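## Task

Take the USB stick out of the brown box and put it in the tray, with no other object left in the tray. Afterwards, put the brown box's own lid on it. Finish with both hands open and away from everything. The robot must not tip or fall, and nothing may count as done if it only stays in place because the robot is holding it.

## Robot and tools

Robot: a wheeled cart with a pan/tilt head camera and two arms, left_arm and right_arm, each with a wrist camera and a two-jaw gripper (one fixed jaw, one swinging). The cart is 0.53 m wide and spans x = -0.35 to 0.07 m. Each arm pans about a vertical axis at x = -0.060, y = +0.155 (left) or -0.155 m (right). The shoulder sits 0.03 m out from that axis and 0.89 m up. Link lengths: upper arm 0.116, forearm 0.135, hand 0.162 m. The fixed-jaw tip reaches about 0.44 m from its pan axis at most, and never lower than 0.55 m above the floor. Things on the floor are out of reach.

Frames: the base frame sits on the floor between the drive wheels, x forward, y left, z up. left_hand and right_hand in the state are fixed-jaw tip positions in this frame; a held object lies beside the tip, toward the swinging jaw. Hand axes: z along the fingers, y from the swinging jaw toward the fixed jaw. Odometry is the base frame as it was at the start of the scene. base_odometry counts wheel rotation, so slip shows up as travel. Heading is in radians, positive left, -3.142 to 3.142.

execute_actions: "actions" is a list with one action or none (none just reports state and pictures). An action may hold "base", "joints", or both; all its motions start together. "base" holds exactly one relative command: {"translate_m": d}, a straight drive of d metres from the current place, forward positive, -1.4 to 1.4; or {"rotate_rad": d}, a turn in place by d radians, left (counter-clockwise from above) positive, -3.2 to 3.2. No sideways motion. "joints" is one dictionary keyed by joint name, with absolute target angles in radians. Names and ranges: head_pan_rad -3.2..3.2 (0 forward, positive left); head_tilt_rad -0.76..1.45 (0 level, positive down); for each arm, prefix left_arm_ or right_arm_: shoulder_pan_rad -1.919..1.919, shoulder_lift_rad -1.745..1.745, elbow_flex_rad -1.69..1.58, wrist_flex_rad -1.658..1.658, wrist_roll_rad -2.743..2.841, gripper_rad 0..1.919. Joints left out may keep pushing toward earlier targets. An unknown key or out-of-range number rejects the whole call. No action runs past 15 s. "cameras" lists head_camera, left_wrist_camera, right_wrist_camera or all; omitted or null means all, [] means none. Images come back in the order given on the "pictures" line.

Arm geometry: pan 0 points left_arm to the left and right_arm to the right; positive pan is clockwise from above for both, so forward is +1.571 (left) and -1.571 (right). With lift, elbow and wrist flex all 0, the upper arm leans 0.24 rad outward from vertical and forearm and fingers are level; positive bends downward. Lift+elbow+wrist gives how far the fingers point below level; 1.571 is straight down and needs the forearm no more than 0.08 rad above level. wrist_roll -1.522: jaws close across the arm plane, fixed jaw on the left looking outward; 1.619: fixed jaw on the right; 0.049: jaws close in the plane, fixed jaw below (level fingers) or toward the pan axis (fingers down). With level fingers over furniture use the fixed-jaw-left roll, since the hand body then sticks up about 0.08 m rather than down. Tip gap by gripper angle: 0 → 0.003 m, 0.3 → 0.026, 0.6 → 0.049, 1 → 0.076, 1.919 → 0.106. Commanding below the contact angle squeezes, strongest about 0.2 rad under it; lower adds nothing and may trip the jaw. A holding jaw reads off_target; done means empty or a light grip.

Stowed pose: shoulder_pan -1.75 (left) / 1.75 (right), shoulder_lift 0.05, elbow_flex 1.35, wrist_flex -1.55, wrist_roll -1.52. Stow in two steps (wrists first, then the other three) when away from loose items; unstowing by moving wrists first risks hitting or wedging on the cart. Turning in place with arms stowed needs 0.44 m free all around the origin. Reversing or turning close to a desk can snag the cart and tip it.

Result lines: base_status and joint_status per motion. done: reached (for the base, wheels turned the full amount). off_target: stopped short, maybe still pushing; on an empty free arm this means load, obstruction or a tripped motor. time_out: gave up and holds where it stopped. "joint command not followed" (with a cause line): a self-collision check between links or arms blocked that arm's targets; the gripper still moves; listed joints show not_followed and may be retried on later actions until valid targets are sent. on_its_own shows motion you did not command. To stop a blocked joint pushing, command its current reading.

Sag: loaded or extended joints settle below their target; offset the next target upward by the observed sag. Hand positions may be off by a few cm. Overload: a joint held over about 0.30 rad from target for about 2 s trips to 20% torque, silently; thinking time counts. To reset, wait until it stops moving, then command 0.2 rad from the reading on the side away from the bad target (or 0.04 rad past the range end; for a jaw, the end). Payload per hand: about 0.4 kg fully extended, 0.7 kg within 0.28 m of the pan axis; both hands close in about 1 kg. Long holds heat shoulder_lift motors: MOTOR HOT above 55 °C, and at 70 °C an OVER-TEMPERATURE FAULT halts the arm (limit_stop_at_motor_heat); resend targets afterwards. The robot keeps executing your last command while you think.

wait: seconds 0 to 10, returns state and pictures without commanding anything. zoom_image: camera name and region [x0, y0, x1, y1] in pixels of that camera's latest image (origin top-left, at most 504x504). finished_scene: scene number; ends the scene and reports success; irreversible. A reply without a tool call ends everything.

Avoid: drops, slams, hard pushes, arms or hands striking or pressing on each other, pulling on objects in front (tips the robot), and knocking things over. Loose objects may occasionally be nudged by outside forces.

Each tool is called after ">>>" as name([rows], argument=value, ...), one row to a line, values as JSON.

## Session

I'll start by checking the robot's state and camera views.

>>> execute_actions(actions=[])

Scene clock: 0.00 s.
base_odometry: x=+0.000 y=+0.000 heading=+0.000 (m, m, rad; odometry frame)
base_status: not commanded
joint_positions: head_pan_rad=-0.003 head_tilt_rad=+0.012 left_arm_shoulder_pan_rad=-1.751 left_arm_shoulder_lift_rad=+0.056 left_arm_elbow_flex_rad=+1.376 left_arm_wrist_flex_rad=-1.520 left_arm_wrist_roll_rad=-1.514 left_arm_gripper_rad=+1.920 right_arm_shoulder_pan_rad=+1.771 right_arm_shoulder_lift_rad=+0.050 right_arm_elbow_flex_rad=+1.393 right_arm_wrist_flex_rad=-1.615 right_arm_wrist_roll_rad=-1.532 right_arm_gripper_rad=+1.920
joint_status: not commanded
left_hand: x=-0.3030 y=+0.1029 z=+0.8857 quat_wxyz=(-0.063, -0.673, -0.064, +0.735) (m; base frame)
right_hand: x=-0.3011 y=-0.1140 z=+0.8992 quat_wxyz=(-0.073, +0.640, -0.067, -0.762) (m; base frame)
pictures: head_camera, left_wrist_camera, right_wrist_camera
Images, in order (width x height): head_camera 644x476, left_wrist_camera 644x476, right_wrist_camera 644x476.

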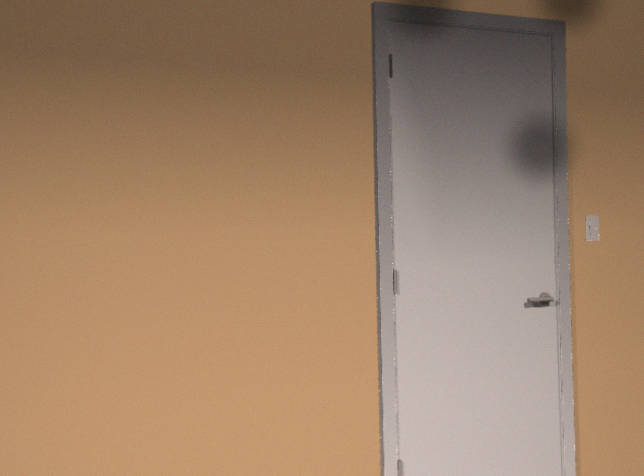

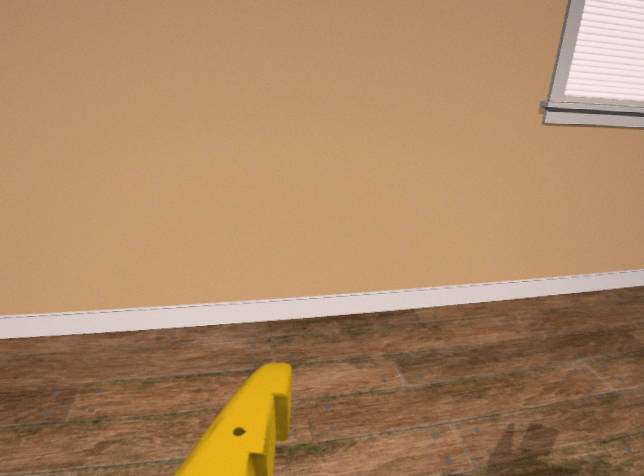

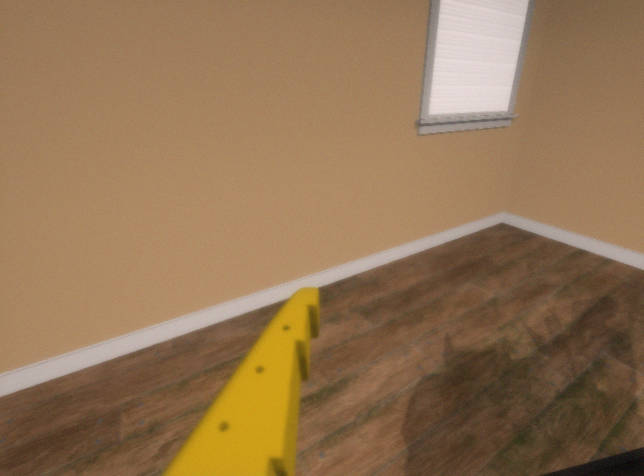

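>>> execute_actions([
  {"joints": {"head_pan_rad": 0.9, "head_tilt_rad": 0.45}},
], cameras=["head_camera"])

>>> execute_actions([
  {"joints": {"head_pan_rad": 1.8, "head_tilt_rad": 0.45}},
], cameras=["head_camera"])

>>> execute_actions([
  {"joints": {"head_pan_rad": -0.9, "head_tilt_rad": 0.45}},
], cameras=["head_camera"])

Scene clock: 14.60 s.
base_odometry: x=+0.000 y=+0.000 heading=+0.000 (m, m, rad; odometry frame)
base_status: not commanded
joint_positions: head_pan_rad=+0.890 head_tilt_rad=+0.443 left_arm_shoulder_pan_rad=-1.751 left_arm_shoulder_lift_rad=+0.056 left_arm_elbow_flex_rad=+1.376 left_arm_wrist_flex_rad=-1.520 left_arm_wrist_roll_rad=-1.514 left_arm_gripper_rad=+1.920 right_arm_shoulder_pan_rad=+1.771 right_arm_shoulder_lift_rad=+0.050 right_arm_elbow_flex_rad=+1.393 right_arm_wrist_flex_rad=-1.615 right_arm_wrist_roll_rad=-1.532 right_arm_gripper_rad=+1.920
joint_status: all done
left_hand: x=-0.3030 y=+0.1029 z=+0.8857 quat_wxyz=(-0.063, -0.673, -0.064, +0.735) (m; base frame)
right_hand: x=-0.3011 y=-0.1140 z=+0.8992 quat_wxyz=(-0.073, +0.640, -0.067, -0.762) (m; base frame)
pictures: head_camera
camera_calibration (this result's frames):
head_camera: T_world_to_cam=[[0.803308, -0.595427, -0.0127353, 0.0495007], [-0.263775, -0.336532, -0.903974, 1.07357], [0.533965, 0.729529, -0.427398, 0.504886], [0, 0, 0, 1]] pos_world=[-0.0261751, 0.0224352, 1.1869]
Images, in order (width x height): head_camera 644x476.

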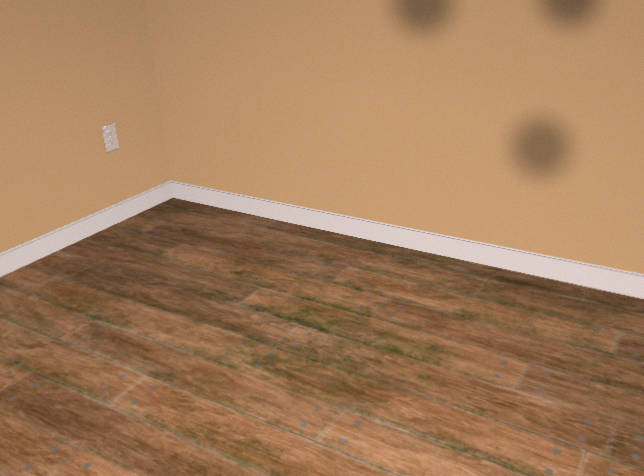

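Scene clock: 16.00 s.
base_odometry: x=+0.000 y=+0.000 heading=+0.000 (m, m, rad; odometry frame)
base_status: not commanded
joint_positions: head_pan_rad=+1.790 head_tilt_rad=+0.443 left_arm_shoulder_pan_rad=-1.751 left_arm_shoulder_lift_rad=+0.056 left_arm_elbow_flex_rad=+1.376 left_arm_wrist_flex_rad=-1.520 left_arm_wrist_roll_rad=-1.514 left_arm_gripper_rad=+1.920 right_arm_shoulder_pan_rad=+1.771 right_arm_shoulder_lift_rad=+0.050 right_arm_elbow_flex_rad=+1.393 right_arm_wrist_flex_rad=-1.615 right_arm_wrist_roll_rad=-1.532 right_arm_gripper_rad=+1.920
joint_status: all done
left_hand: x=-0.3030 y=+0.1029 z=+0.8857 quat_wxyz=(-0.063, -0.673, -0.064, +0.735) (m; base frame)
right_hand: x=-0.3011 y=-0.1140 z=+0.8992 quat_wxyz=(-0.073, +0.640, -0.067, -0.762) (m; base frame)
pictures: head_camera
camera_calibration (this result's frames):
head_camera: T_world_to_cam=[[0.965759, 0.259129, -0.0127361, 0.0571368], [0.0996529, -0.41583, -0.903966, 1.09064], [-0.23954, 0.871744, -0.427414, 0.468551], [0, 0, 0, 1]] pos_world=[-0.0516293, 0.0302593, 1.1869]
Images, in order (width x height): head_camera 644x476.

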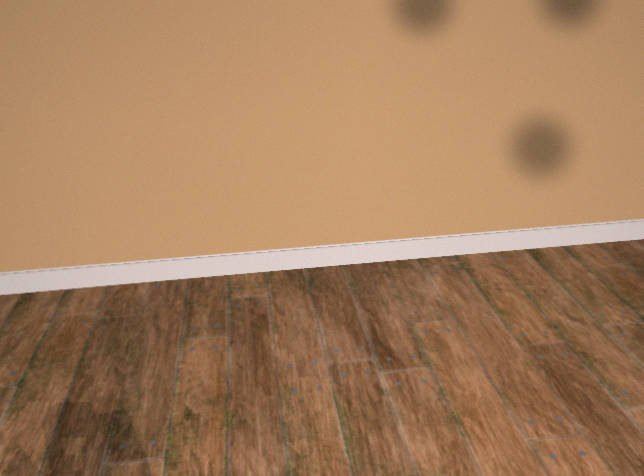

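Scene clock: 18.60 s.
base_odometry: x=+0.000 y=+0.000 heading=+0.000 (m, m, rad; odometry frame)
base_status: not commanded
joint_positions: head_pan_rad=-0.890 head_tilt_rad=+0.443 left_arm_shoulder_pan_rad=-1.751 left_arm_shoulder_lift_rad=+0.056 left_arm_elbow_flex_rad=+1.376 left_arm_wrist_flex_rad=-1.520 left_arm_wrist_roll_rad=-1.514 left_arm_gripper_rad=+1.920 right_arm_shoulder_pan_rad=+1.771 right_arm_shoulder_lift_rad=+0.050 right_arm_elbow_flex_rad=+1.393 right_arm_wrist_flex_rad=-1.615 right_arm_wrist_roll_rad=-1.532 right_arm_gripper_rad=+1.920
joint_status: all done
left_hand: x=-0.3030 y=+0.1029 z=+0.8857 quat_wxyz=(-0.063, -0.673, -0.064, +0.735) (m; base frame)
right_hand: x=-0.3011 y=-0.1140 z=+0.8992 quat_wxyz=(-0.073, +0.640, -0.067, -0.762) (m; base frame)
pictures: head_camera
camera_calibration (this result's frames):
head_camera: T_world_to_cam=[[-0.749271, -0.662141, -0.0127363, -0.0234694], [-0.274429, 0.327928, -0.903964, 1.07306], [0.602729, -0.673819, -0.427418, 0.508141], [0, 0, 0, 1]] pos_world=[-0.0293781, -0.0250307, 1.1869]
Images, in order (width x height): head_camera 644x476.

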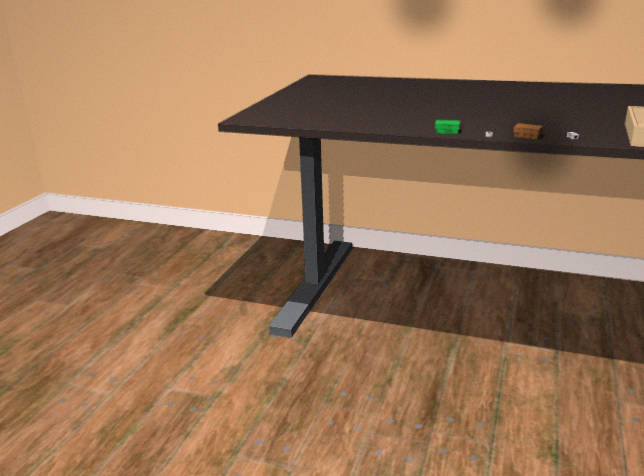

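>>> execute_actions([
  {"joints": {"head_pan_rad": -1.35, "head_tilt_rad": 0.35}},
], cameras=["head_camera"])

Scene clock: 24.07 s.
base_odometry: x=+0.000 y=+0.000 heading=+0.000 (m, m, rad; odometry frame)
base_status: not commanded
joint_positions: head_pan_rad=-1.340 head_tilt_rad=+0.363 left_arm_shoulder_pan_rad=-1.751 left_arm_shoulder_lift_rad=+0.056 left_arm_elbow_flex_rad=+1.376 left_arm_wrist_flex_rad=-1.520 left_arm_wrist_roll_rad=-1.514 left_arm_gripper_rad=+1.920 right_arm_shoulder_pan_rad=+1.771 right_arm_shoulder_lift_rad=+0.050 right_arm_elbow_flex_rad=+1.393 right_arm_wrist_flex_rad=-1.615 right_arm_wrist_roll_rad=-1.532 right_arm_gripper_rad=+1.920
joint_status: all done
left_hand: x=-0.3030 y=+0.1029 z=+0.8857 quat_wxyz=(-0.063, -0.673, -0.064, +0.735) (m; base frame)
right_hand: x=-0.3011 y=-0.1140 z=+0.8992 quat_wxyz=(-0.073, +0.640, -0.067, -0.762) (m; base frame)
pictures: head_camera
camera_calibration (this result's frames):
head_camera: T_world_to_cam=[[-0.962485, -0.271177, -0.00924989, -0.0375033], [-0.0875591, 0.342678, -0.935363, 1.11798], [0.256818, -0.899464, -0.353567, 0.406881], [0, 0, 0, 1]] pos_world=[-0.0427015, -0.0273032, 1.18923]
Images, in order (width x height): head_camera 644x476.

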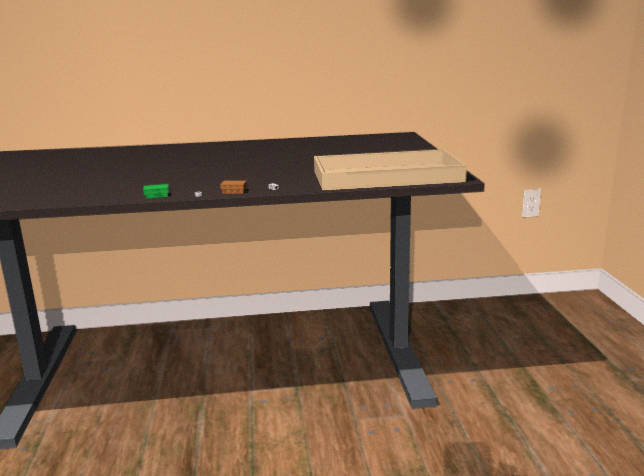

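>>> zoom_image(camera="head_camera", region=[120, 130, 500, 230])

>>> zoom_image(camera="head_camera", region=[130, 165, 300, 215])

Region (120, 130, 500, 230) of head_camera's 644x476 image, scaled by 1.326; it fills the top 133 rows of this view, and the rest is white.

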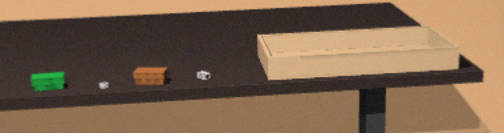

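Region (130, 165, 300, 215) of head_camera's 644x476 image, scaled by 2.965; it fills the top 148 rows of this view, and the rest is white.

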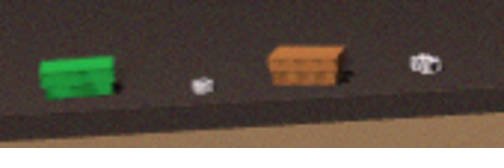

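>>> execute_actions([
  {"base": {"rotate_rad": -1.15}, "joints": {"head_pan_rad": 0.0, "head_tilt_rad": 0.4}},
], cameras=["head_camera"])

>>> execute_actions([
  {"base": {"translate_m": 0.9}, "joints": {"head_pan_rad": 0.0, "head_tilt_rad": 0.62}},
], cameras=["head_camera"])

Scene clock: 76.30 s.
base_odometry: x=-0.001 y=+0.000 heading=-1.148 (m, m, rad; odometry frame)
base_status: done
joint_positions: head_pan_rad=-0.010 head_tilt_rad=+0.393 left_arm_shoulder_pan_rad=-1.751 left_arm_shoulder_lift_rad=+0.056 left_arm_elbow_flex_rad=+1.376 left_arm_wrist_flex_rad=-1.520 left_arm_wrist_roll_rad=-1.514 left_arm_gripper_rad=+1.920 right_arm_shoulder_pan_rad=+1.771 right_arm_shoulder_lift_rad=+0.050 right_arm_elbow_flex_rad=+1.393 right_arm_wrist_flex_rad=-1.615 right_arm_wrist_roll_rad=-1.532 right_arm_gripper_rad=+1.920
joint_status: all done
left_hand: x=-0.3030 y=+0.1029 z=+0.8857 quat_wxyz=(-0.063, -0.673, -0.064, +0.735) (m; base frame)
right_hand: x=-0.3011 y=-0.1140 z=+0.8992 quat_wxyz=(-0.073, +0.640, -0.067, -0.762) (m; base frame)
pictures: head_camera
camera_calibration (this result's frames):
head_camera: T_world_to_cam=[[0.0335435, -0.999381, -0.0105665, 0.0108255], [-0.381711, -0.0030394, -0.924277, 1.09139], [0.923673, 0.0350369, -0.381577, 0.470462], [0, 0, 0, 1]] pos_world=[-0.0183193, -0.00234751, 1.18838]
Images, in order (width x height): head_camera 644x476.

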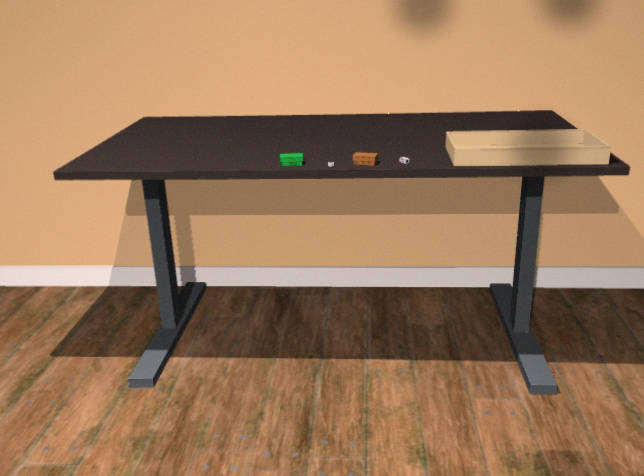

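Scene clock: 81.63 s.
base_odometry: x=+0.365 y=-0.822 heading=-1.150 (m, m, rad; odometry frame)
base_status: done
joint_positions: head_pan_rad=-0.010 head_tilt_rad=+0.614 left_arm_shoulder_pan_rad=-1.751 left_arm_shoulder_lift_rad=+0.056 left_arm_elbow_flex_rad=+1.376 left_arm_wrist_flex_rad=-1.520 left_arm_wrist_roll_rad=-1.514 left_arm_gripper_rad=+1.920 right_arm_shoulder_pan_rad=+1.771 right_arm_shoulder_lift_rad=+0.050 right_arm_elbow_flex_rad=+1.393 right_arm_wrist_flex_rad=-1.615 right_arm_wrist_roll_rad=-1.532 right_arm_gripper_rad=+1.920
joint_status: all done
left_hand: x=-0.3030 y=+0.1029 z=+0.8857 quat_wxyz=(-0.063, -0.673, -0.064, +0.735) (m; base frame)
right_hand: x=-0.3011 y=-0.1140 z=+0.8992 quat_wxyz=(-0.073, +0.640, -0.067, -0.762) (m; base frame)
pictures: head_camera
camera_calibration (this result's frames):
head_camera: T_world_to_cam=[[0.0301826, -0.999347, -0.0198477, 0.0213502], [-0.575029, -0.00111849, -0.818133, 0.960137], [0.817576, 0.0361063, -0.574687, 0.687746], [0, 0, 0, 1]] pos_world=[-0.0108232, -0.00242181, 1.18118]
Images, in order (width x height): head_camera 644x476.

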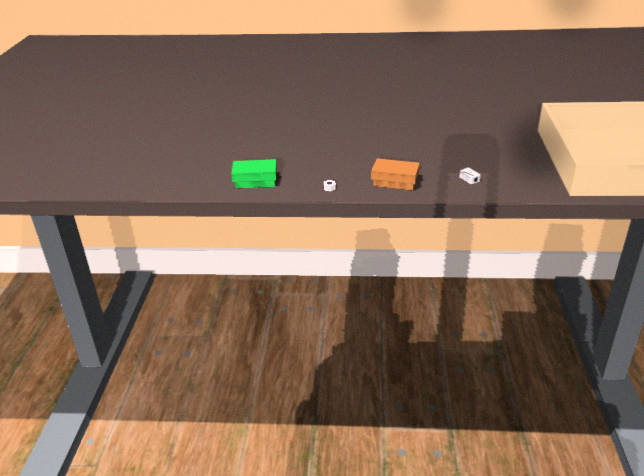

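>>> zoom_image(camera="head_camera", region=[350, 140, 500, 220])

>>> zoom_image(camera="head_camera", region=[215, 140, 365, 220])

Region (350, 140, 500, 220) of head_camera's 644x476 image, scaled by 3.360; it fills the top 269 rows of this view, and the rest is white.

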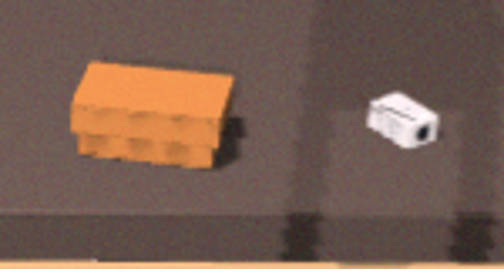

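Region (215, 140, 365, 220) of head_camera's 644x476 image, scaled by 3.360; it fills the top 269 rows of this view, and the rest is white.

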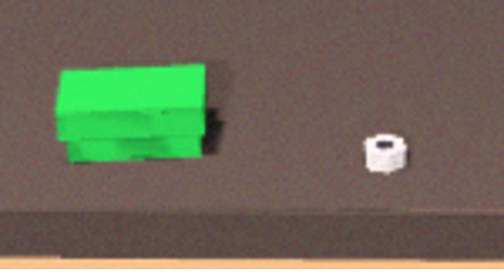

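>>> execute_actions([
  {"base": {"translate_m": 0.35}, "joints": {"head_pan_rad": -0.1, "head_tilt_rad": 0.85, "left_arm_shoulder_pan_rad": 1.0, "left_arm_shoulder_lift_rad": -0.3, "left_arm_elbow_flex_rad": 1.0, "right_arm_shoulder_pan_rad": -1.0, "right_arm_shoulder_lift_rad": -0.3, "right_arm_elbow_flex_rad": 1.0}},
], cameras=["head_camera"])

Scene clock: 150.13 s.
base_odometry: x=+0.508 y=-1.142 heading=-1.149 (m, m, rad; odometry frame)
base_status: done
joint_positions: head_pan_rad=-0.090 head_tilt_rad=+0.845 left_arm_shoulder_pan_rad=+0.989 left_arm_shoulder_lift_rad=-0.271 left_arm_elbow_flex_rad=+1.031 left_arm_wrist_flex_rad=-1.520 left_arm_wrist_roll_rad=-1.514 left_arm_gripper_rad=+1.920 right_arm_shoulder_pan_rad=-0.993 right_arm_shoulder_lift_rad=-0.272 right_arm_elbow_flex_rad=+1.030 right_arm_wrist_flex_rad=-1.615 right_arm_wrist_roll_rad=-1.532 right_arm_gripper_rad=+1.920
joint_status: all done
left_hand: x=+0.1406 y=+0.2963 z=+1.0311 quat_wxyz=(+0.881, -0.115, +0.378, +0.260) (m; base frame)
right_hand: x=+0.1401 y=-0.2762 z=+1.0423 quat_wxyz=(+0.900, +0.101, +0.334, -0.262) (m; base frame)
pictures: head_camera
camera_calibration (this result's frames):
head_camera: T_world_to_cam=[[-0.0553983, -0.998058, -0.028495, 0.0272809], [-0.744332, 0.0603034, -0.665081, 0.776017], [0.665508, -0.0156346, -0.746227, 0.878041], [0, 0, 0, 1]] pos_world=[-0.00521734, -0.00584067, 1.17211]
Images, in order (width x height): head_camera 644x476.

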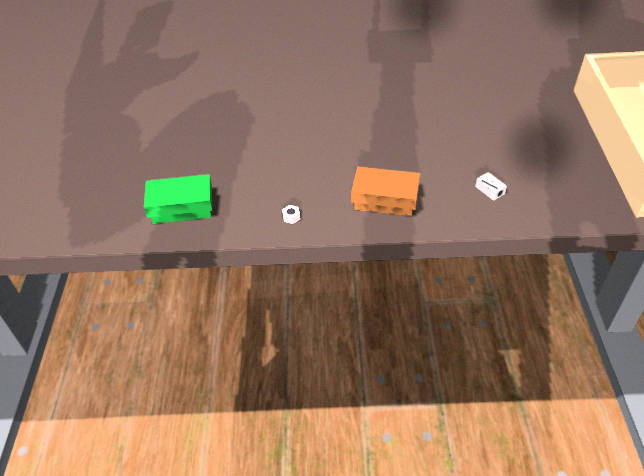

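>>> zoom_image(camera="head_camera", region=[330, 150, 450, 270])

Region (330, 150, 450, 270) of head_camera's 644x476 image, scaled by 4.200.

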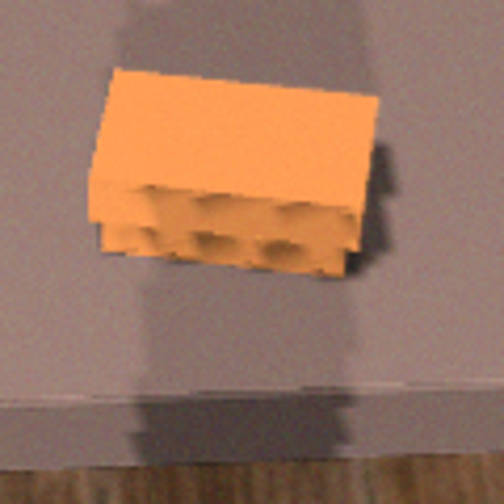

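>>> execute_actions([
  {"base": {"rotate_rad": 0.08}, "joints": {"head_pan_rad": -0.35, "head_tilt_rad": 1.0, "right_arm_shoulder_pan_rad": -1.71, "right_arm_shoulder_lift_rad": -0.12, "right_arm_elbow_flex_rad": 0.27, "right_arm_wrist_flex_rad": 1.2, "right_arm_wrist_roll_rad": -0.415, "right_arm_gripper_rad": 0.9}},
], cameras=["head_camera", "right_wrist_camera"])

Scene clock: 272.73 s.
base_odometry: x=+0.509 y=-1.142 heading=-1.070 (m, m, rad; odometry frame)
base_status: done
joint_positions: head_pan_rad=-0.340 head_tilt_rad=+0.995 left_arm_shoulder_pan_rad=+0.990 left_arm_shoulder_lift_rad=-0.271 left_arm_elbow_flex_rad=+1.031 left_arm_wrist_flex_rad=-1.520 left_arm_wrist_roll_rad=-1.514 left_arm_gripper_rad=+1.920 right_arm_shoulder_pan_rad=-1.704 right_arm_shoulder_lift_rad=-0.111 right_arm_elbow_flex_rad=+0.301 right_arm_wrist_flex_rad=+1.196 right_arm_wrist_roll_rad=-0.426 right_arm_gripper_rad=+0.909
joint_status: all done
left_hand: x=+0.1408 y=+0.2959 z=+1.0311 quat_wxyz=(+0.881, -0.115, +0.378, +0.259) (m; base frame)
right_hand: x=+0.1394 y=-0.1251 z=+0.8294 quat_wxyz=(+0.081, -0.574, +0.814, -0.043) (m; base frame)
pictures: head_camera, right_wrist_camera
camera_calibration (this result's frames):
head_camera: T_world_to_cam=[[-0.30498, -0.951775, -0.0333407, 0.0211279], [-0.79214, 0.272951, -0.545904, 0.636598], [0.528678, -0.14008, -0.837184, 0.976302], [0, 0, 0, 1]] pos_world=[-0.00543129, -0.0168911, 1.16557]
right_wrist_camera: T_world_to_cam=[[0.919668, -0.356468, 0.164748, -0.306699], [-0.39072, -0.78857, 0.474864, -0.418275], [-0.039358, -0.501087, -0.864501, 0.731786], [0, 0, 0, 1]] pos_world=[0.147435, -0.0724788, 0.881782]
Images, in order (width x height): head_camera 644x476, right_wrist_camera 644x476.

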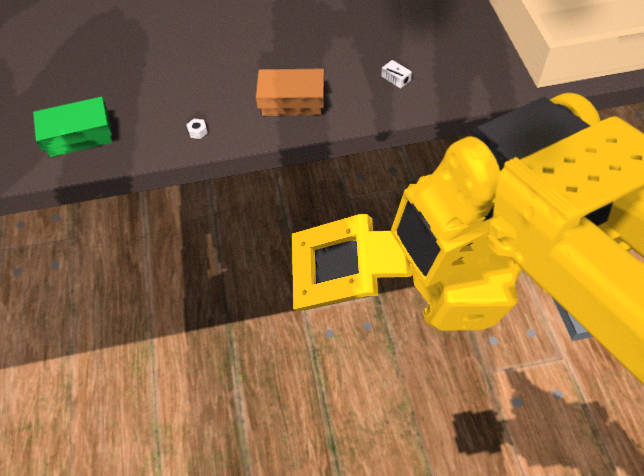

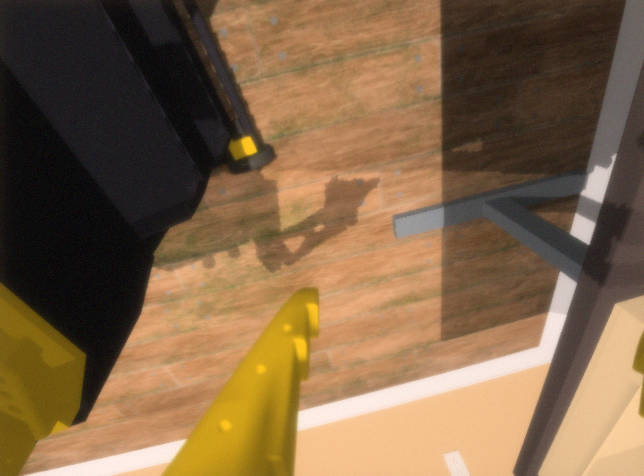

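>>> zoom_image(camera="head_camera", region=[200, 40, 480, 200])

Region (200, 40, 480, 200) of head_camera's 644x476 image, scaled by 1.800; it fills the top 288 rows of this view, and the rest is white.

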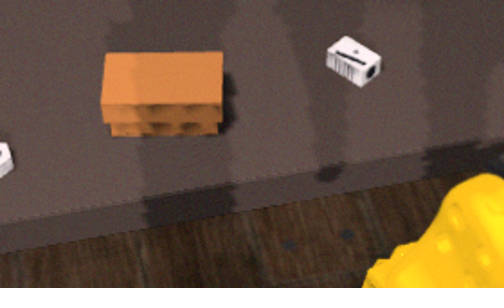

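>>> execute_actions([
  {"base": {"translate_m": 0.265}, "joints": {"head_pan_rad": -0.5, "head_tilt_rad": 1.2}},
], cameras=["head_camera", "right_wrist_camera"])

Scene clock: 311.17 s.
base_odometry: x=+0.637 y=-1.374 heading=-1.067 (m, m, rad; odometry frame)
base_status: done
joint_positions: head_pan_rad=-0.490 head_tilt_rad=+1.195 left_arm_shoulder_pan_rad=+0.990 left_arm_shoulder_lift_rad=-0.271 left_arm_elbow_flex_rad=+1.031 left_arm_wrist_flex_rad=-1.520 left_arm_wrist_roll_rad=-1.514 left_arm_gripper_rad=+1.920 right_arm_shoulder_pan_rad=-1.704 right_arm_shoulder_lift_rad=-0.111 right_arm_elbow_flex_rad=+0.300 right_arm_wrist_flex_rad=+1.196 right_arm_wrist_roll_rad=-0.426 right_arm_gripper_rad=+0.909
joint_status: all done
left_hand: x=+0.1408 y=+0.2959 z=+1.0311 quat_wxyz=(+0.881, -0.115, +0.378, +0.259) (m; base frame)
right_hand: x=+0.1397 y=-0.1251 z=+0.8297 quat_wxyz=(+0.082, -0.574, +0.814, -0.043) (m; base frame)
pictures: head_camera, right_wrist_camera
camera_calibration (this result's frames):
head_camera: T_world_to_cam=[[-0.450214, -0.892085, -0.0386193, 0.0203776], [-0.823465, 0.43153, -0.368358, 0.43077], [0.345272, -0.134039, -0.928881, 1.07323], [0, 0, 0, 1]] pos_world=[-0.00665681, -0.023858, 1.15636]
right_wrist_camera: T_world_to_cam=[[0.919416, -0.356501, 0.166074, -0.308046], [-0.391442, -0.788666, 0.474109, -0.417539], [-0.0380434, -0.500912, -0.864662, 0.731994], [0, 0, 0, 1]] pos_world=[0.147628, -0.072453, 0.882044]
Images, in order (width x height): head_camera 644x476, right_wrist_camera 644x476.

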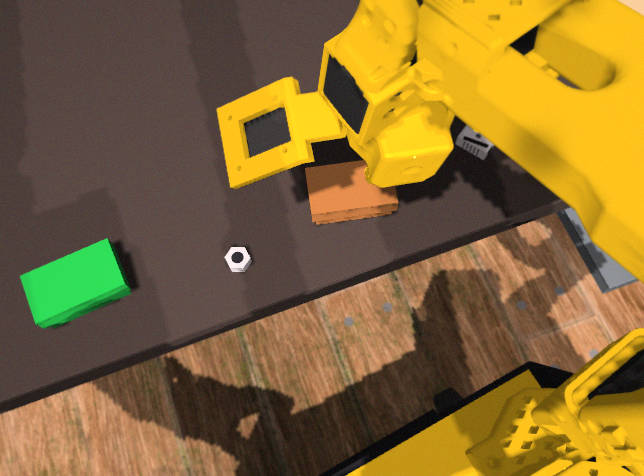

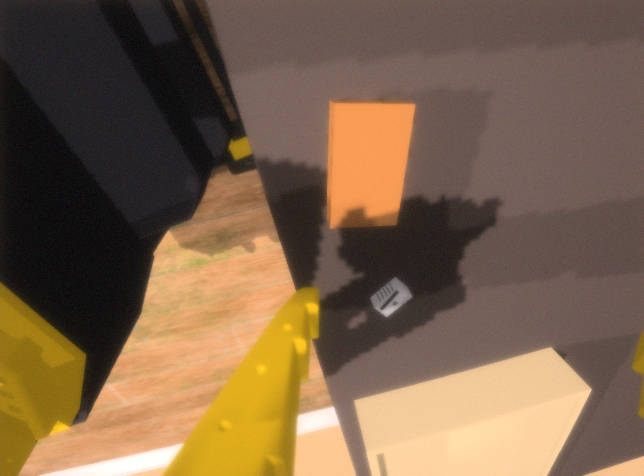

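>>> execute_actions([
  {"joints": {"right_arm_shoulder_pan_rad": -1.722, "right_arm_shoulder_lift_rad": 0.37, "right_arm_elbow_flex_rad": -0.01, "right_arm_wrist_flex_rad": 1.15, "right_arm_wrist_roll_rad": -0.49, "right_arm_gripper_rad": 0.75}},
], cameras=["head_camera", "right_wrist_camera"])

Scene clock: 372.03 s.
base_odometry: x=+0.637 y=-1.374 heading=-1.067 (m, m, rad; odometry frame)
base_status: not commanded
joint_positions: head_pan_rad=-0.490 head_tilt_rad=+1.195 left_arm_shoulder_pan_rad=+0.990 left_arm_shoulder_lift_rad=-0.271 left_arm_elbow_flex_rad=+1.031 left_arm_wrist_flex_rad=-1.520 left_arm_wrist_roll_rad=-1.514 left_arm_gripper_rad=+1.920 right_arm_shoulder_pan_rad=-1.716 right_arm_shoulder_lift_rad=+0.383 right_arm_elbow_flex_rad=+0.019 right_arm_wrist_flex_rad=+1.155 right_arm_wrist_roll_rad=-0.480 right_arm_gripper_rad=+0.759
joint_status: all done
left_hand: x=+0.1408 y=+0.2959 z=+1.0311 quat_wxyz=(+0.881, -0.115, +0.378, +0.259) (m; base frame)
right_hand: x=+0.1571 y=-0.1197 z=+0.7793 quat_wxyz=(+0.006, -0.560, +0.829, -0.003) (m; base frame)
pictures: head_camera, right_wrist_camera
camera_calibration (this result's frames):
head_camera: T_world_to_cam=[[-0.450214, -0.892085, -0.0386193, 0.0203776], [-0.823465, 0.43153, -0.368358, 0.43077], [0.345272, -0.134039, -0.928881, 1.07323], [0, 0, 0, 1]] pos_world=[-0.00665681, -0.023858, 1.15636]
right_wrist_camera: T_world_to_cam=[[0.919475, -0.392843, 0.0155222, -0.200783], [-0.335773, -0.764138, 0.550772, -0.44813], [-0.204505, -0.511632, -0.834512, 0.693213], [0, 0, 0, 1]] pos_world=[0.175911, -0.0666391, 0.828429]
Images, in order (width x height): head_camera 644x476, right_wrist_camera 644x476.

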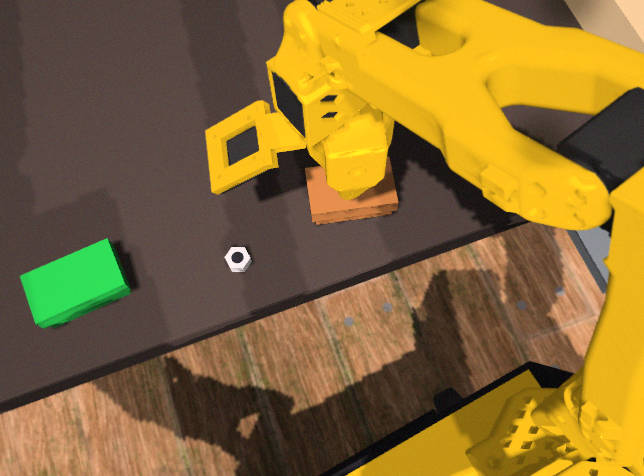

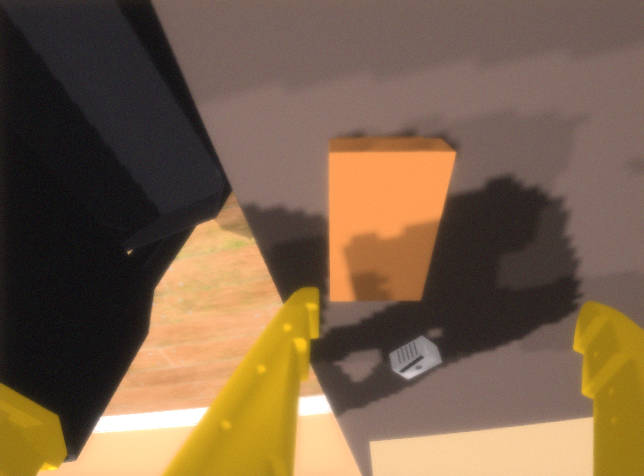

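>>> zoom_image(camera="right_wrist_camera", region=[280, 120, 490, 330])

Region (280, 120, 490, 330) of right_wrist_camera's 644x476 image, scaled by 2.400.

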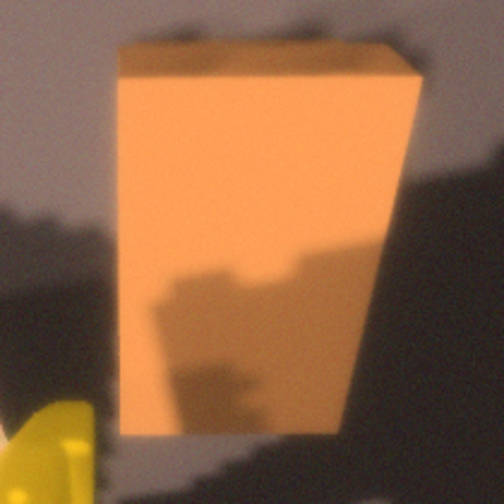

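>>> execute_actions([
  {"joints": {"right_arm_shoulder_pan_rad": -1.694, "right_arm_shoulder_lift_rad": 0.405, "right_arm_elbow_flex_rad": 0.204, "right_arm_wrist_flex_rad": 0.87, "right_arm_wrist_roll_rad": -0.43}},
], cameras=["head_camera", "right_wrist_camera"])

Scene clock: 458.33 s.
base_odometry: x=+0.637 y=-1.374 heading=-1.067 (m, m, rad; odometry frame)
base_status: not commanded
joint_positions: head_pan_rad=-0.490 head_tilt_rad=+1.195 left_arm_shoulder_pan_rad=+0.990 left_arm_shoulder_lift_rad=-0.271 left_arm_elbow_flex_rad=+1.031 left_arm_wrist_flex_rad=-1.520 left_arm_wrist_roll_rad=-1.514 left_arm_gripper_rad=+1.920 right_arm_shoulder_pan_rad=-1.700 right_arm_shoulder_lift_rad=+0.418 right_arm_elbow_flex_rad=+0.206 right_arm_wrist_flex_rad=+0.877 right_arm_wrist_roll_rad=-0.440 right_arm_gripper_rad=+0.759
joint_status: all done
left_hand: x=+0.1408 y=+0.2959 z=+1.0311 quat_wxyz=(+0.881, -0.115, +0.378, +0.259) (m; base frame)
right_hand: x=+0.1560 y=-0.1235 z=+0.7502 quat_wxyz=(+0.031, -0.569, +0.821, -0.016) (m; base frame)
pictures: head_camera, right_wrist_camera
camera_calibration (this result's frames):
head_camera: T_world_to_cam=[[-0.450214, -0.892085, -0.0386192, 0.0203776], [-0.823465, 0.43153, -0.368358, 0.43077], [0.345272, -0.134039, -0.928881, 1.07323], [0, 0, 0, 1]] pos_world=[-0.00665681, -0.023858, 1.15636]
right_wrist_camera: T_world_to_cam=[[0.926651, -0.370439, 0.063972, -0.235496], [-0.346508, -0.775698, 0.52747, -0.417662], [-0.145773, -0.510948, -0.847162, 0.667122], [0, 0, 0, 1]] pos_world=[0.170747, -0.0703521, 0.80053]
Images, in order (width x height): head_camera 644x476, right_wrist_camera 644x476.

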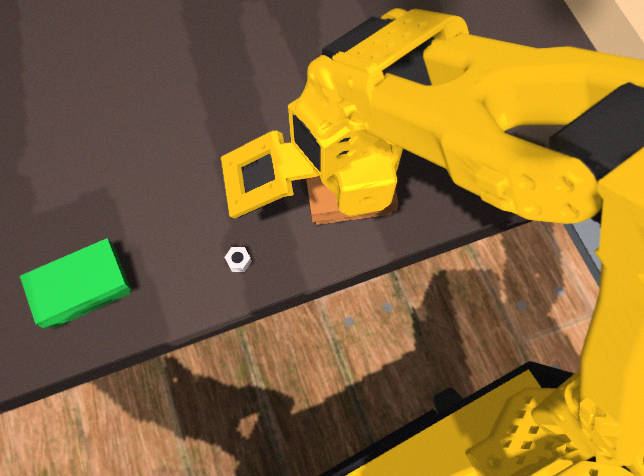

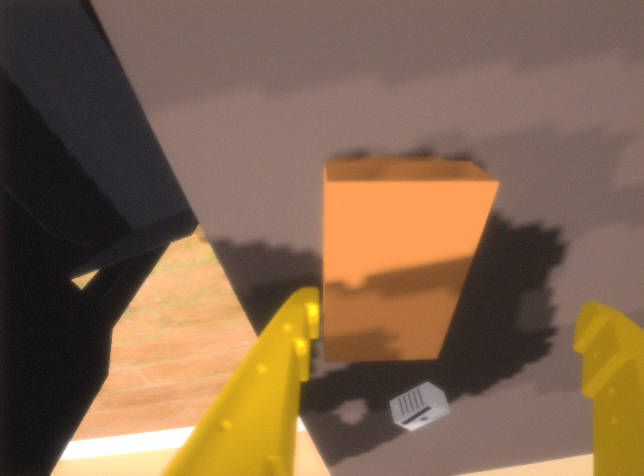

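>>> zoom_image(camera="right_wrist_camera", region=[270, 140, 520, 390])

Region (270, 140, 520, 390) of right_wrist_camera's 644x476 image, scaled by 2.016.

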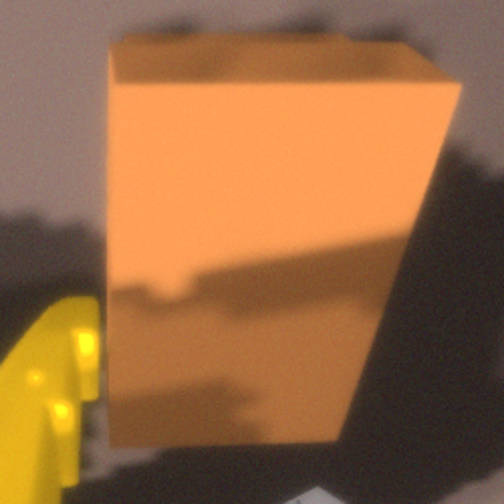

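>>> zoom_image(camera="right_wrist_camera", region=[300, 150, 360, 210])

>>> zoom_image(camera="right_wrist_camera", region=[290, 280, 380, 370])

Region (300, 150, 360, 210) of right_wrist_camera's 644x476 image, scaled by 8.400.

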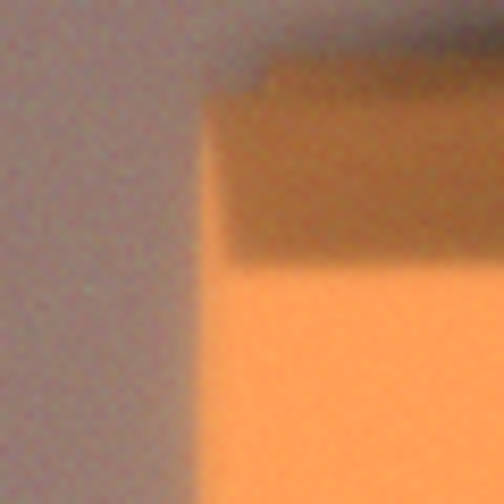

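Region (290, 280, 380, 370) of right_wrist_camera's 644x476 image, scaled by 5.600.

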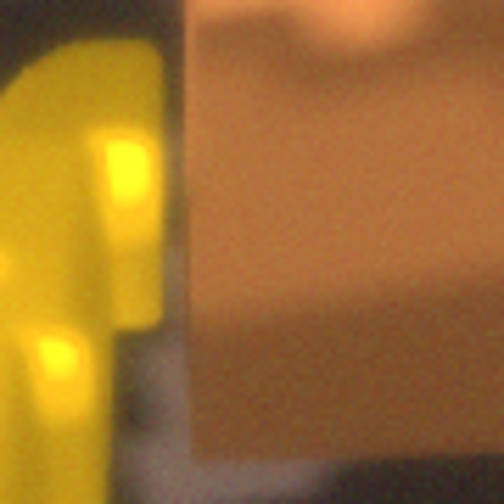

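>>> execute_actions([
  {"joints": {"right_arm_shoulder_lift_rad": 0.516, "right_arm_elbow_flex_rad": 0.163, "right_arm_wrist_flex_rad": 0.797}},
], cameras=["head_camera", "right_wrist_camera"])

Scene clock: 499.30 s.
base_odometry: x=+0.637 y=-1.374 heading=-1.067 (m, m, rad; odometry frame)
base_status: not commanded
joint_positions: head_pan_rad=-0.490 head_tilt_rad=+1.195 left_arm_shoulder_pan_rad=+0.990 left_arm_shoulder_lift_rad=-0.271 left_arm_elbow_flex_rad=+1.031 left_arm_wrist_flex_rad=-1.520 left_arm_wrist_roll_rad=-1.514 left_arm_gripper_rad=+1.920 right_arm_shoulder_pan_rad=-1.700 right_arm_shoulder_lift_rad=+0.529 right_arm_elbow_flex_rad=+0.188 right_arm_wrist_flex_rad=+0.804 right_arm_wrist_roll_rad=-0.440 right_arm_gripper_rad=+0.759
joint_status: all done
left_hand: x=+0.1408 y=+0.2959 z=+1.0311 quat_wxyz=(+0.881, -0.115, +0.378, +0.259) (m; base frame)
right_hand: x=+0.1553 y=-0.1236 z=+0.7317 quat_wxyz=(+0.023, -0.569, +0.822, -0.012) (m; base frame)
pictures: head_camera, right_wrist_camera
camera_calibration (this result's frames):
head_camera: T_world_to_cam=[[-0.450214, -0.892085, -0.0386192, 0.0203776], [-0.823465, 0.43153, -0.368358, 0.43077], [0.345272, -0.134039, -0.928881, 1.07323], [0, 0, 0, 1]] pos_world=[-0.00665681, -0.023858, 1.15636]
right_wrist_camera: T_world_to_cam=[[0.927672, -0.370306, 0.0479294, -0.222155], [-0.336806, -0.774433, 0.535551, -0.415461], [-0.1612, -0.512959, -0.843141, 0.65053], [0, 0, 0, 1]] pos_world=[0.171023, -0.0703163, 0.781637]
Images, in order (width x height): head_camera 644x476, right_wrist_camera 644x476.

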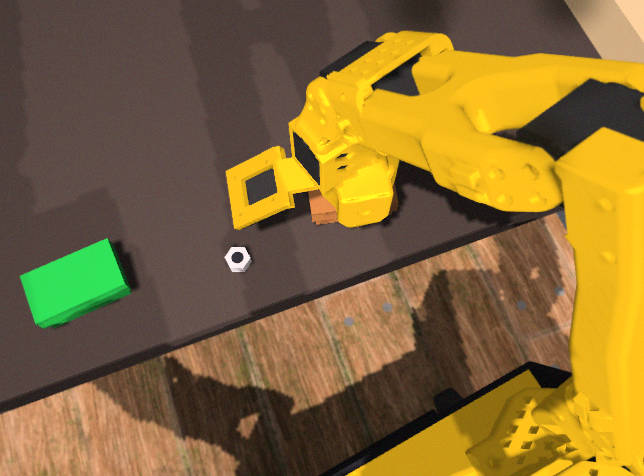

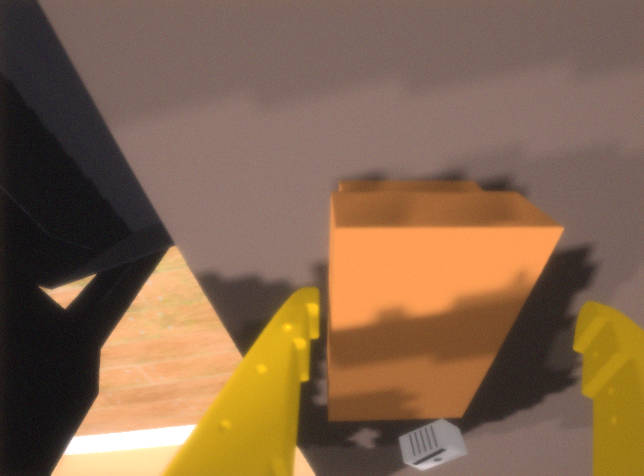

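>>> zoom_image(camera="right_wrist_camera", region=[290, 165, 590, 435])

Region (290, 165, 590, 435) of right_wrist_camera's 644x476 image, scaled by 1.680; it fills the top 454 rows of this view, and the rest is white.

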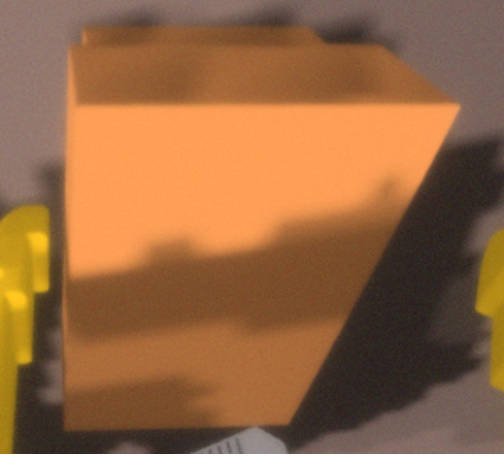

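>>> execute_actions([
  {"joints": {"right_arm_gripper_rad": 0.35}},
], cameras=["right_wrist_camera"])

Scene clock: 520.90 s.
base_odometry: x=+0.637 y=-1.374 heading=-1.067 (m, m, rad; odometry frame)
base_status: not commanded
joint_positions: head_pan_rad=-0.490 head_tilt_rad=+1.195 left_arm_shoulder_pan_rad=+0.990 left_arm_shoulder_lift_rad=-0.271 left_arm_elbow_flex_rad=+1.031 left_arm_wrist_flex_rad=-1.520 left_arm_wrist_roll_rad=-1.514 left_arm_gripper_rad=+1.920 right_arm_shoulder_pan_rad=-1.700 right_arm_shoulder_lift_rad=+0.529 right_arm_elbow_flex_rad=+0.188 right_arm_wrist_flex_rad=+0.802 right_arm_wrist_roll_rad=-0.440 right_arm_gripper_rad=+0.460
joint_status: right_arm_gripper_rad off_target (ended at +0.460, target +0.350)
left_hand: x=+0.1408 y=+0.2959 z=+1.0311 quat_wxyz=(+0.881, -0.115, +0.378, +0.259) (m; base frame)
right_hand: x=+0.1556 y=-0.1235 z=+0.7317 quat_wxyz=(+0.023, -0.569, +0.822, -0.012) (m; base frame)
pictures: right_wrist_camera
camera_calibration (this result's frames):
right_wrist_camera: T_world_to_cam=[[0.927599, -0.370316, 0.049267, -0.223338], [-0.33762, -0.774539, 0.534885, -0.414753], [-0.159917, -0.512792, -0.843487, 0.650662], [0, 0, 0, 1]] pos_world=[0.171191, -0.0702943, 0.781673]
Images, in order (width x height): right_wrist_camera 644x476.

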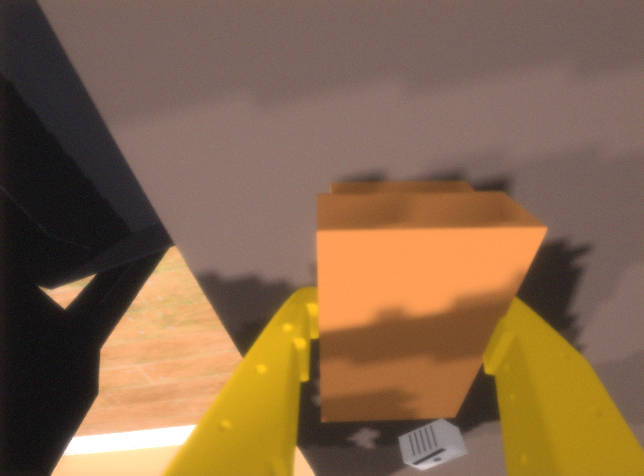

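>>> execute_actions([
  {"joints": {"right_arm_shoulder_lift_rad": 0.455, "right_arm_elbow_flex_rad": 0.155, "right_arm_wrist_flex_rad": 0.853}},
], cameras=["right_wrist_camera"])

Scene clock: 542.97 s.
base_odometry: x=+0.637 y=-1.374 heading=-1.067 (m, m, rad; odometry frame)
base_status: not commanded
joint_positions: head_pan_rad=-0.490 head_tilt_rad=+1.195 left_arm_shoulder_pan_rad=+0.990 left_arm_shoulder_lift_rad=-0.271 left_arm_elbow_flex_rad=+1.031 left_arm_wrist_flex_rad=-1.520 left_arm_wrist_roll_rad=-1.514 left_arm_gripper_rad=+1.920 right_arm_shoulder_pan_rad=-1.700 right_arm_shoulder_lift_rad=+0.501 right_arm_elbow_flex_rad=+0.182 right_arm_wrist_flex_rad=+0.848 right_arm_wrist_roll_rad=-0.440 right_arm_gripper_rad=+0.460
joint_status: all done
left_hand: x=+0.1408 y=+0.2959 z=+1.0311 quat_wxyz=(+0.881, -0.115, +0.378, +0.259) (m; base frame)
right_hand: x=+0.1541 y=-0.1237 z=+0.7375 quat_wxyz=(+0.018, -0.570, +0.822, -0.009) (m; base frame)
pictures: right_wrist_camera
camera_calibration (this result's frames):
right_wrist_camera: T_world_to_cam=[[0.928133, -0.370246, 0.0385634, -0.214497], [-0.331079, -0.773686, 0.540182, -0.423315], [-0.170164, -0.514128, -0.840664, 0.654545], [0, 0, 0, 1]] pos_world=[0.170311, -0.0704091, 0.787191]
Images, in order (width x height): right_wrist_camera 644x476.

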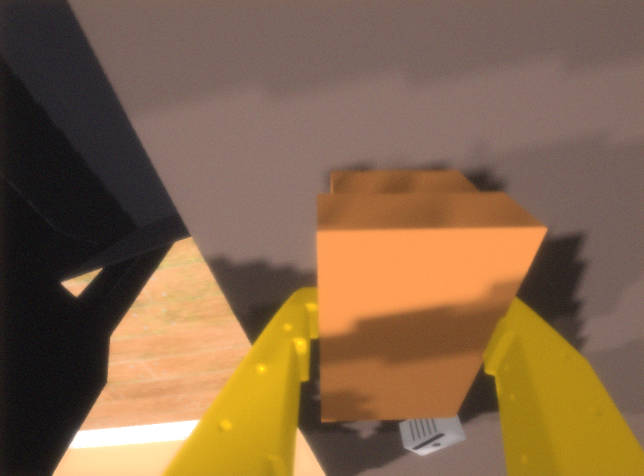

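>>> execute_actions([
  {"joints": {"right_arm_shoulder_lift_rad": 0.388, "right_arm_elbow_flex_rad": 0.142, "right_arm_wrist_flex_rad": 0.928}},
], cameras=["head_camera", "right_wrist_camera"])

Scene clock: 550.57 s.
base_odometry: x=+0.637 y=-1.374 heading=-1.067 (m, m, rad; odometry frame)
base_status: not commanded
joint_positions: head_pan_rad=-0.490 head_tilt_rad=+1.195 left_arm_shoulder_pan_rad=+0.990 left_arm_shoulder_lift_rad=-0.271 left_arm_elbow_flex_rad=+1.031 left_arm_wrist_flex_rad=-1.520 left_arm_wrist_roll_rad=-1.514 left_arm_gripper_rad=+1.920 right_arm_shoulder_pan_rad=-1.700 right_arm_shoulder_lift_rad=+0.435 right_arm_elbow_flex_rad=+0.168 right_arm_wrist_flex_rad=+0.923 right_arm_wrist_roll_rad=-0.440 right_arm_gripper_rad=+0.460
joint_status: all done
left_hand: x=+0.1408 y=+0.2959 z=+1.0311 quat_wxyz=(+0.881, -0.115, +0.378, +0.259) (m; base frame)
right_hand: x=+0.1551 y=-0.1236 z=+0.7514 quat_wxyz=(+0.020, -0.570, +0.822, -0.010) (m; base frame)
pictures: head_camera, right_wrist_camera
camera_calibration (this result's frames):
head_camera: T_world_to_cam=[[-0.450214, -0.892085, -0.0386192, 0.0203776], [-0.823465, 0.43153, -0.368358, 0.43077], [0.345272, -0.134039, -0.928881, 1.07323], [0, 0, 0, 1]] pos_world=[-0.00665681, -0.023858, 1.15636]
right_wrist_camera: T_world_to_cam=[[0.927948, -0.37027, 0.042578, -0.218951], [-0.33354, -0.774007, 0.538205, -0.428516], [-0.166326, -0.513628, -0.841738, 0.666716], [0, 0, 0, 1]] pos_world=[0.17114, -0.070301, 0.801152]
Images, in order (width x height): head_camera 644x476, right_wrist_camera 644x476.

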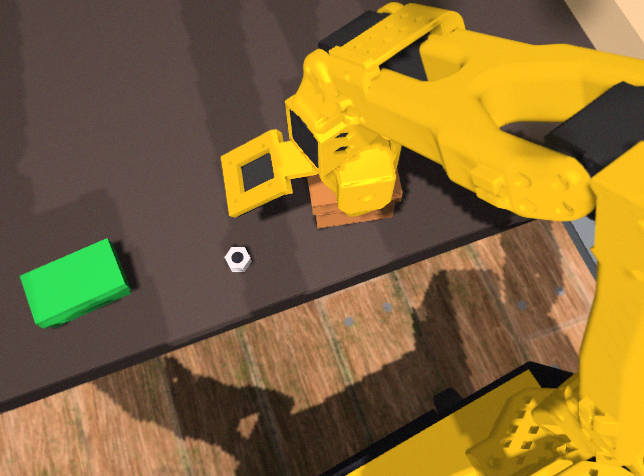

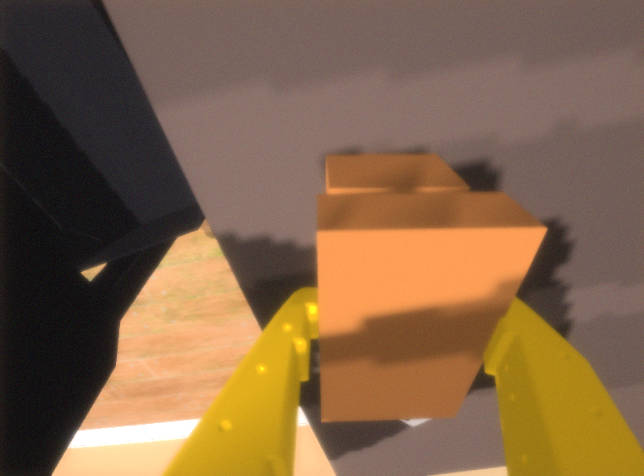

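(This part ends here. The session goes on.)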